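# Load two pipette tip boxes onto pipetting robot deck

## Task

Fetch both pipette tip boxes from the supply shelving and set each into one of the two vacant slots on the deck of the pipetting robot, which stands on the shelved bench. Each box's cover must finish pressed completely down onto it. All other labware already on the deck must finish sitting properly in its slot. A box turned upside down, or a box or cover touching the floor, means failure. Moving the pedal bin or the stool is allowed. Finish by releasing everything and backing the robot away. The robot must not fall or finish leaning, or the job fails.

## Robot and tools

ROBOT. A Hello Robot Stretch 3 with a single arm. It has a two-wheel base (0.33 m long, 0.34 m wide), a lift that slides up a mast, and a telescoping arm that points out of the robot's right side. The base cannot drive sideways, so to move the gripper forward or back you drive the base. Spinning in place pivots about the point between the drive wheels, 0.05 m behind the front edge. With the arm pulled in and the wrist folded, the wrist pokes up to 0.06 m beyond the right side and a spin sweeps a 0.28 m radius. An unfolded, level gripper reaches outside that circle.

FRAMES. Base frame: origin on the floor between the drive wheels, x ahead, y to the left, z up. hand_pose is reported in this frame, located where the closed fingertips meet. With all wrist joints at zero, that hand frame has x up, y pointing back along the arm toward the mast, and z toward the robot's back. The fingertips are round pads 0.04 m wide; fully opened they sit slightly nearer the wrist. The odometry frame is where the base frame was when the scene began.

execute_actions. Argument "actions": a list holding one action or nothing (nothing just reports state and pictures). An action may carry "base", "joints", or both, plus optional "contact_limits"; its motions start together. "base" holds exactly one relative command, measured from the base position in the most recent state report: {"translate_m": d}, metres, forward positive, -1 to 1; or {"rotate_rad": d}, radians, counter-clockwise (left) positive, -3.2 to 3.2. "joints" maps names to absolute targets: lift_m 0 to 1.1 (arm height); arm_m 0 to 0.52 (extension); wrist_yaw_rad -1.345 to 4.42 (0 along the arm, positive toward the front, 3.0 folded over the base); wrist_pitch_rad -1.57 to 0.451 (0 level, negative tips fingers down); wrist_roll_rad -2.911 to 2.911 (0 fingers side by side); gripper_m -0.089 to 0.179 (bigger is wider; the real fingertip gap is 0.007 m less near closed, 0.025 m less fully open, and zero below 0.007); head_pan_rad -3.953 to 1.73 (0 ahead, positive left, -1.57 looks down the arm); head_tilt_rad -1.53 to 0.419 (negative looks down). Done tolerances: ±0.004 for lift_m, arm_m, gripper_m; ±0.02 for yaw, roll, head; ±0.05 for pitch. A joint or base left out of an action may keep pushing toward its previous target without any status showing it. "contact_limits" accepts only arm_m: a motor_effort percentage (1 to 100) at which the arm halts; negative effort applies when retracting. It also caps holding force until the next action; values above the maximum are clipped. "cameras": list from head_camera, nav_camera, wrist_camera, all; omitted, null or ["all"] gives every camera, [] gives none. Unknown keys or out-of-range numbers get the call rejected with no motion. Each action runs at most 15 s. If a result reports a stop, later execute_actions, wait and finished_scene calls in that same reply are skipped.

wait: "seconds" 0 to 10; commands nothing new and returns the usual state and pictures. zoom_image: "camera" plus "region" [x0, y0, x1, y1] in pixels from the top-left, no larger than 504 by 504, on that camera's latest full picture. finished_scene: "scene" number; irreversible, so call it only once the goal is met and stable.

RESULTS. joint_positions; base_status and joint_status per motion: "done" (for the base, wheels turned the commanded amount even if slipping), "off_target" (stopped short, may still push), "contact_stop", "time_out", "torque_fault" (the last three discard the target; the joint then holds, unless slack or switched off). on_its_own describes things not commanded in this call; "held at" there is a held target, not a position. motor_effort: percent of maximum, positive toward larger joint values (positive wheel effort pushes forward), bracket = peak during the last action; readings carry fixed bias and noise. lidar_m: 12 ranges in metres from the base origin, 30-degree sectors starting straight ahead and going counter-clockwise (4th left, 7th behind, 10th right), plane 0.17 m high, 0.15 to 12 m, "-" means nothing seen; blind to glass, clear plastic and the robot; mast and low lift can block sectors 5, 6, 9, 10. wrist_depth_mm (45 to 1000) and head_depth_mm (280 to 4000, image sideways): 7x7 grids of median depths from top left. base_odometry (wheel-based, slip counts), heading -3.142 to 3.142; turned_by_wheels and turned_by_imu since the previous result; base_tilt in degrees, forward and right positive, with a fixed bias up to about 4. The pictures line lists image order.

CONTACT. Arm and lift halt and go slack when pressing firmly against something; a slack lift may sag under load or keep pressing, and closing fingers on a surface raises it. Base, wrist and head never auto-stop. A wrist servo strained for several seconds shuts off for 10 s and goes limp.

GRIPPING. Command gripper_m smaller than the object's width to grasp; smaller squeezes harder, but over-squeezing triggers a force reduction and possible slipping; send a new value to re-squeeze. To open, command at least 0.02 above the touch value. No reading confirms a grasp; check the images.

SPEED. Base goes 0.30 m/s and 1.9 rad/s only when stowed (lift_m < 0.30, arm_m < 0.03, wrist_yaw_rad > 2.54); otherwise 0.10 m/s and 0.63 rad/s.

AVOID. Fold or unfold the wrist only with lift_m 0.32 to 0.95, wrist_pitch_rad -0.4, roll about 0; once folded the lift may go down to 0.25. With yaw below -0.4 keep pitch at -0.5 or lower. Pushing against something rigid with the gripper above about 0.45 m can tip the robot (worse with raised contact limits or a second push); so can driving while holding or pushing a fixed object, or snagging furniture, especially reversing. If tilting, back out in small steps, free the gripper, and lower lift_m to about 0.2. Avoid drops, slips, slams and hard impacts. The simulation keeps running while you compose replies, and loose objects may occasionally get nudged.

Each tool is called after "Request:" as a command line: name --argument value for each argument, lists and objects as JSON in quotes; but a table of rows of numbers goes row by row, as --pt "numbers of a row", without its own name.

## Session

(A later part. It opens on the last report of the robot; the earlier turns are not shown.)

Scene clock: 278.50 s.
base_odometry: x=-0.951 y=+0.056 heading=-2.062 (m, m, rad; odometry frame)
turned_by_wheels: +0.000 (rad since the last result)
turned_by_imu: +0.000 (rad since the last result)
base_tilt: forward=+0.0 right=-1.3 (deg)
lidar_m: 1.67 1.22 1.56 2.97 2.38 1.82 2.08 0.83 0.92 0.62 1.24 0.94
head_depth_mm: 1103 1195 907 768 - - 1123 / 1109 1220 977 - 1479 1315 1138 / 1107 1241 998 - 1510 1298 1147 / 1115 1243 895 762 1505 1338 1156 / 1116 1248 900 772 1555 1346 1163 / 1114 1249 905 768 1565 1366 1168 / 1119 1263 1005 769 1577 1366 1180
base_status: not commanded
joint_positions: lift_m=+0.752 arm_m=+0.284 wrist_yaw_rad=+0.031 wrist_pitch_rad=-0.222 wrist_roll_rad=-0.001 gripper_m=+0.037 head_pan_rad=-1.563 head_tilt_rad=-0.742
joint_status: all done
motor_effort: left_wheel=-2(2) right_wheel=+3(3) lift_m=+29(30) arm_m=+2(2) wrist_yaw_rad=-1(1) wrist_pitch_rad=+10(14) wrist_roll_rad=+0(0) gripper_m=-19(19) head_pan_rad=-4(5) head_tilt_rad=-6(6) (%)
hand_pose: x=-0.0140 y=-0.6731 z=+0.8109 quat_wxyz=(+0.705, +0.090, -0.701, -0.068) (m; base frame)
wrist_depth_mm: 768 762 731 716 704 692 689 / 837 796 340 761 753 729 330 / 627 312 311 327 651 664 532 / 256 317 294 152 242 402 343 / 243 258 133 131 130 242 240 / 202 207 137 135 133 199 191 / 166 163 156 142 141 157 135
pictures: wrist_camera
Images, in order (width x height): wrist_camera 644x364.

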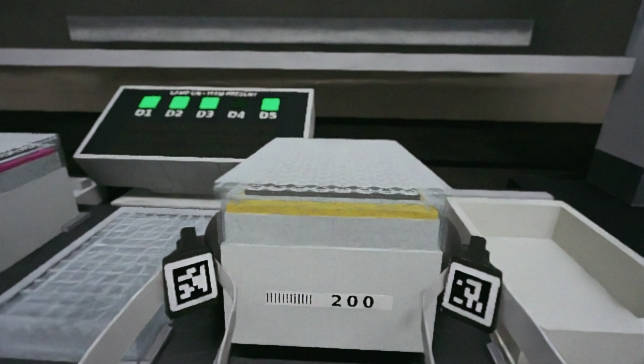

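Request:
execute_actions --actions '[{"joints":{"lift_m":0.743}}]' --cameras '["wrist_camera"]'

Request:
execute_actions --actions '[{"joints":{"gripper_m":0.108}}]' --cameras '["wrist_camera"]'

Request:
execute_actions --actions '[{"joints":{"arm_m":0.03,"lift_m":0.752}}]' --cameras '["wrist_camera","head_camera"]'

Request:
zoom_image --camera "head_camera" --region '[250,60,600,500]'

Scene clock: 287.37 s.
base_odometry: x=-0.951 y=+0.056 heading=-2.062 (m, m, rad; odometry frame)
turned_by_wheels: +0.000 (rad since the last result)
turned_by_imu: -0.001 (rad since the last result)
base_tilt: forward=+0.0 right=-1.3 (deg)
lidar_m: 1.67 1.22 1.56 2.97 2.38 1.83 2.08 0.82 0.92 0.62 1.23 0.94
head_depth_mm: 1112 1150 908 768 1616 - 1123 / 1111 1219 980 - 1474 1313 1140 / 1111 1244 996 - 1498 1302 1146 / 1114 1238 895 761 1508 1338 1155 / 1117 1244 900 773 1518 1353 1165 / 1119 1247 904 771 1568 1358 1171 / 1115 1272 1005 770 1578 1366 1181
base_status: not commanded
joint_positions: lift_m=+0.743 arm_m=+0.283 wrist_yaw_rad=+0.030 wrist_pitch_rad=-0.220 wrist_roll_rad=-0.001 gripper_m=+0.037 head_pan_rad=-1.563 head_tilt_rad=-0.742
joint_status: all done
motor_effort: left_wheel=-3(3) right_wheel=+2(3) lift_m=+23(28) arm_m=+6(6) wrist_yaw_rad=-1(0) wrist_pitch_rad=+9(10) wrist_roll_rad=+0(0) gripper_m=-20(21) head_pan_rad=-5(5) head_tilt_rad=-6(6) (%)
hand_pose: x=-0.0140 y=-0.6729 z=+0.8026 quat_wxyz=(+0.705, +0.089, -0.701, -0.067) (m; base frame)
wrist_depth_mm: 756 683 673 659 667 698 686 / 834 346 340 769 766 737 722 / 600 306 302 321 628 635 507 / 255 311 294 147 183 351 330 / 235 245 132 130 128 240 215 / 190 199 137 135 133 159 185 / 156 156 147 142 142 149 135
pictures: wrist_camera
Images, in order (width x height): wrist_camera 644x364.

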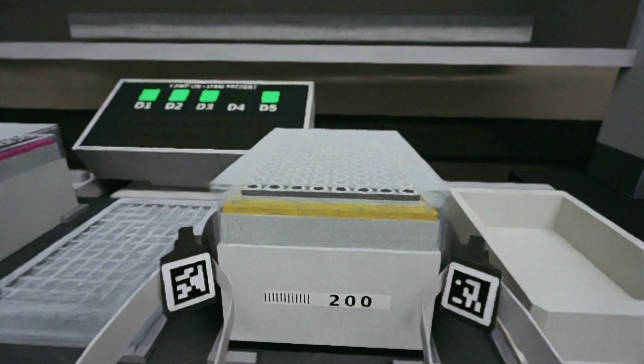

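Scene clock: 288.57 s.
base_odometry: x=-0.951 y=+0.056 heading=-2.062 (m, m, rad; odometry frame)
turned_by_wheels: +0.000 (rad since the last result)
turned_by_imu: +0.000 (rad since the last result)
base_tilt: forward=-0.1 right=-1.3 (deg)
lidar_m: 1.67 1.23 1.56 2.97 2.37 1.83 2.08 0.82 0.92 0.62 1.24 0.94
head_depth_mm: 1108 1149 906 766 1613 - 1121 / 1114 1218 980 - 1466 1313 1140 / 1113 1244 994 - 1493 1302 1147 / 1115 1241 893 761 1509 1334 1154 / 1117 1242 896 772 1517 1346 1164 / 1114 1246 901 768 1569 1358 1174 / 1112 1264 1004 770 1572 1368 1176
base_status: not commanded
joint_positions: lift_m=+0.743 arm_m=+0.284 wrist_yaw_rad=+0.032 wrist_pitch_rad=-0.220 wrist_roll_rad=-0.001 gripper_m=+0.108 head_pan_rad=-1.563 head_tilt_rad=-0.742
joint_status: all done
motor_effort: left_wheel=-1(2) right_wheel=+1(2) lift_m=+28(29) arm_m=+2(6) wrist_yaw_rad=-2(3) wrist_pitch_rad=+9(9) wrist_roll_rad=+0(0) gripper_m=+0(79) head_pan_rad=-5(5) head_tilt_rad=-6(5) (%)
hand_pose: x=-0.0136 y=-0.6733 z=+0.8024 quat_wxyz=(+0.705, +0.089, -0.701, -0.067) (m; base frame)
wrist_depth_mm: 768 680 667 661 647 650 689 / 826 345 339 763 758 753 727 / 593 303 300 317 619 623 503 / 256 311 293 161 237 346 324 / 235 241 130 127 126 238 215 / 188 193 133 130 128 178 184 / 155 150 144 140 139 147 132
pictures: wrist_camera
Images, in order (width x height): wrist_camera 644x364.

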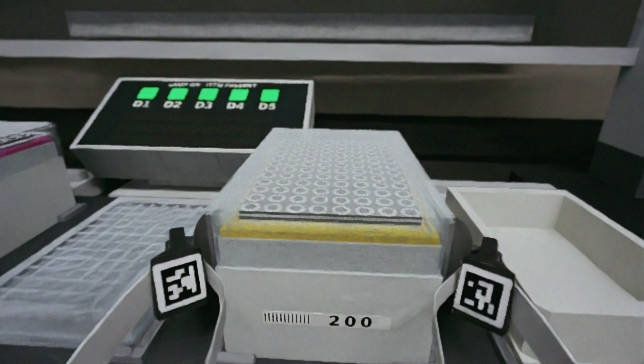

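Scene clock: 291.67 s.
base_odometry: x=-0.951 y=+0.056 heading=-2.062 (m, m, rad; odometry frame)
turned_by_wheels: +0.000 (rad since the last result)
turned_by_imu: +0.000 (rad since the last result)
base_tilt: forward=+0.0 right=-1.3 (deg)
lidar_m: 1.67 1.22 1.56 2.98 2.38 1.82 2.08 0.82 0.92 0.62 1.23 0.94
head_depth_mm: 1110 1151 906 758 1536 1357 - / 1111 1219 979 757 1510 1378 - / 1115 1236 989 753 1083 - - / 1117 1244 894 762 1472 1334 1159 / 1112 1243 898 772 1516 1347 1164 / 1114 1246 900 768 1563 1349 1175 / 1118 1265 1005 771 1575 1370 1177
base_status: not commanded
joint_positions: lift_m=+0.752 arm_m=+0.030 wrist_yaw_rad=+0.031 wrist_pitch_rad=-0.220 wrist_roll_rad=-0.001 gripper_m=+0.108 head_pan_rad=-1.563 head_tilt_rad=-0.742
joint_status: all done
motor_effort: left_wheel=-1(1) right_wheel=+1(1) lift_m=+42(45) arm_m=-4(6) wrist_yaw_rad=-2(2) wrist_pitch_rad=+9(9) wrist_roll_rad=+0(0) gripper_m=+1(0) head_pan_rad=-5(4) head_tilt_rad=-6(5) (%)
hand_pose: x=-0.0139 y=-0.4200 z=+0.8110 quat_wxyz=(+0.705, +0.089, -0.701, -0.067) (m; base frame)
wrist_depth_mm: - - 989 965 962 906 497 / - - 582 577 - 568 527 / 408 391 532 376 488 552 551 / 365 360 363 367 371 374 409 / 302 298 293 288 289 291 293 / - - 596 352 347 329 329 / - - - - - - -
pictures: head_camera (sideways: a quarter turn clockwise sets it upright), wrist_camera
Images, in order (width x height): head_camera 896x504, wrist_camera 644x364.

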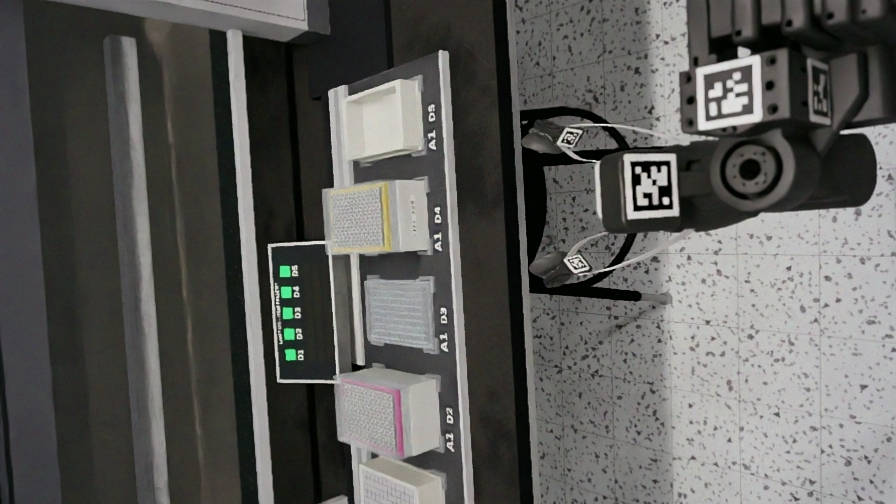

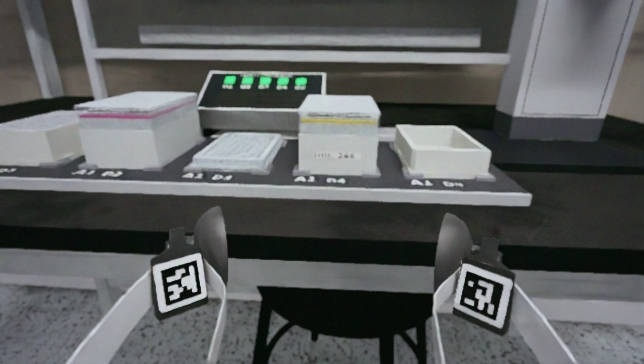

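Region (250, 60, 600, 500) of head_camera's 896x504 image, scaled by 1.145, with more detail than that image has; it fills the left 401 columns of this view, and the rest is white.

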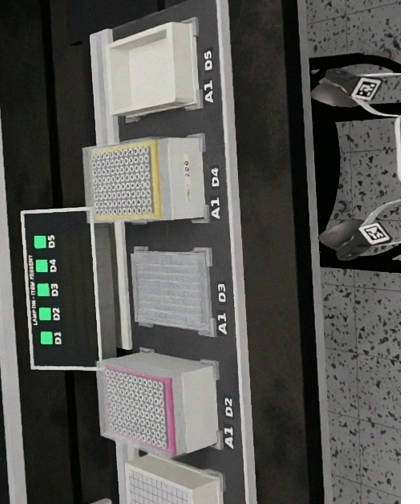

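Request:
execute_actions --actions '[{"joints":{"arm_m":0.005,"wrist_yaw_rad":0.8}}]' --cameras '[]'

Request:
finished_scene --scene 2

Scene clock: 297.03 s.
base_odometry: x=-0.951 y=+0.056 heading=-2.062 (m, m, rad; odometry frame)
turned_by_wheels: +0.000 (rad since the last result)
turned_by_imu: -0.001 (rad since the last result)
base_tilt: forward=+0.0 right=-1.3 (deg)
lidar_m: 1.67 1.23 1.56 2.97 2.38 1.82 2.08 0.82 0.92 0.62 1.23 0.94
head_depth_mm: 1107 1152 903 757 1534 1329 - / 1110 1218 977 758 1508 1340 - / 1110 1241 990 753 1459 1304 - / 1117 1244 894 762 1503 1396 1114 / 1110 1243 899 772 1563 1377 1140 / 1111 1245 899 770 1568 1359 1168 / 1116 1265 1004 770 1576 1373 1177
base_status: not commanded
joint_positions: lift_m=+0.752 arm_m=+0.005 wrist_yaw_rad=+0.798 wrist_pitch_rad=-0.220 wrist_roll_rad=-0.001 gripper_m=+0.108 head_pan_rad=-1.563 head_tilt_rad=-0.742
joint_status: all done
motor_effort: left_wheel=-1(2) right_wheel=+1(1) lift_m=+42(42) arm_m=-4(1) wrist_yaw_rad=+3(4) wrist_pitch_rad=+9(9) wrist_roll_rad=+0(0) gripper_m=+0(0) head_pan_rad=-4(4) head_tilt_rad=-5(6) (%)
hand_pose: x=+0.1537 y=-0.3213 z=+0.8110 quat_wxyz=(+0.679, +0.345, -0.617, +0.201) (m; base frame)
wrist_depth_mm: - - - - - 980 825 / - - - - - 998 517 / - - 742 651 498 424 474 / - - - 506 402 374 376 / - - - - 448 309 293 / - - - - - 333 263 / - - - - - - 426
pictures: none
No camera images: the call's "cameras" was empty. Leave "cameras" out to get every camera's image.

The scene is finished: the task was done.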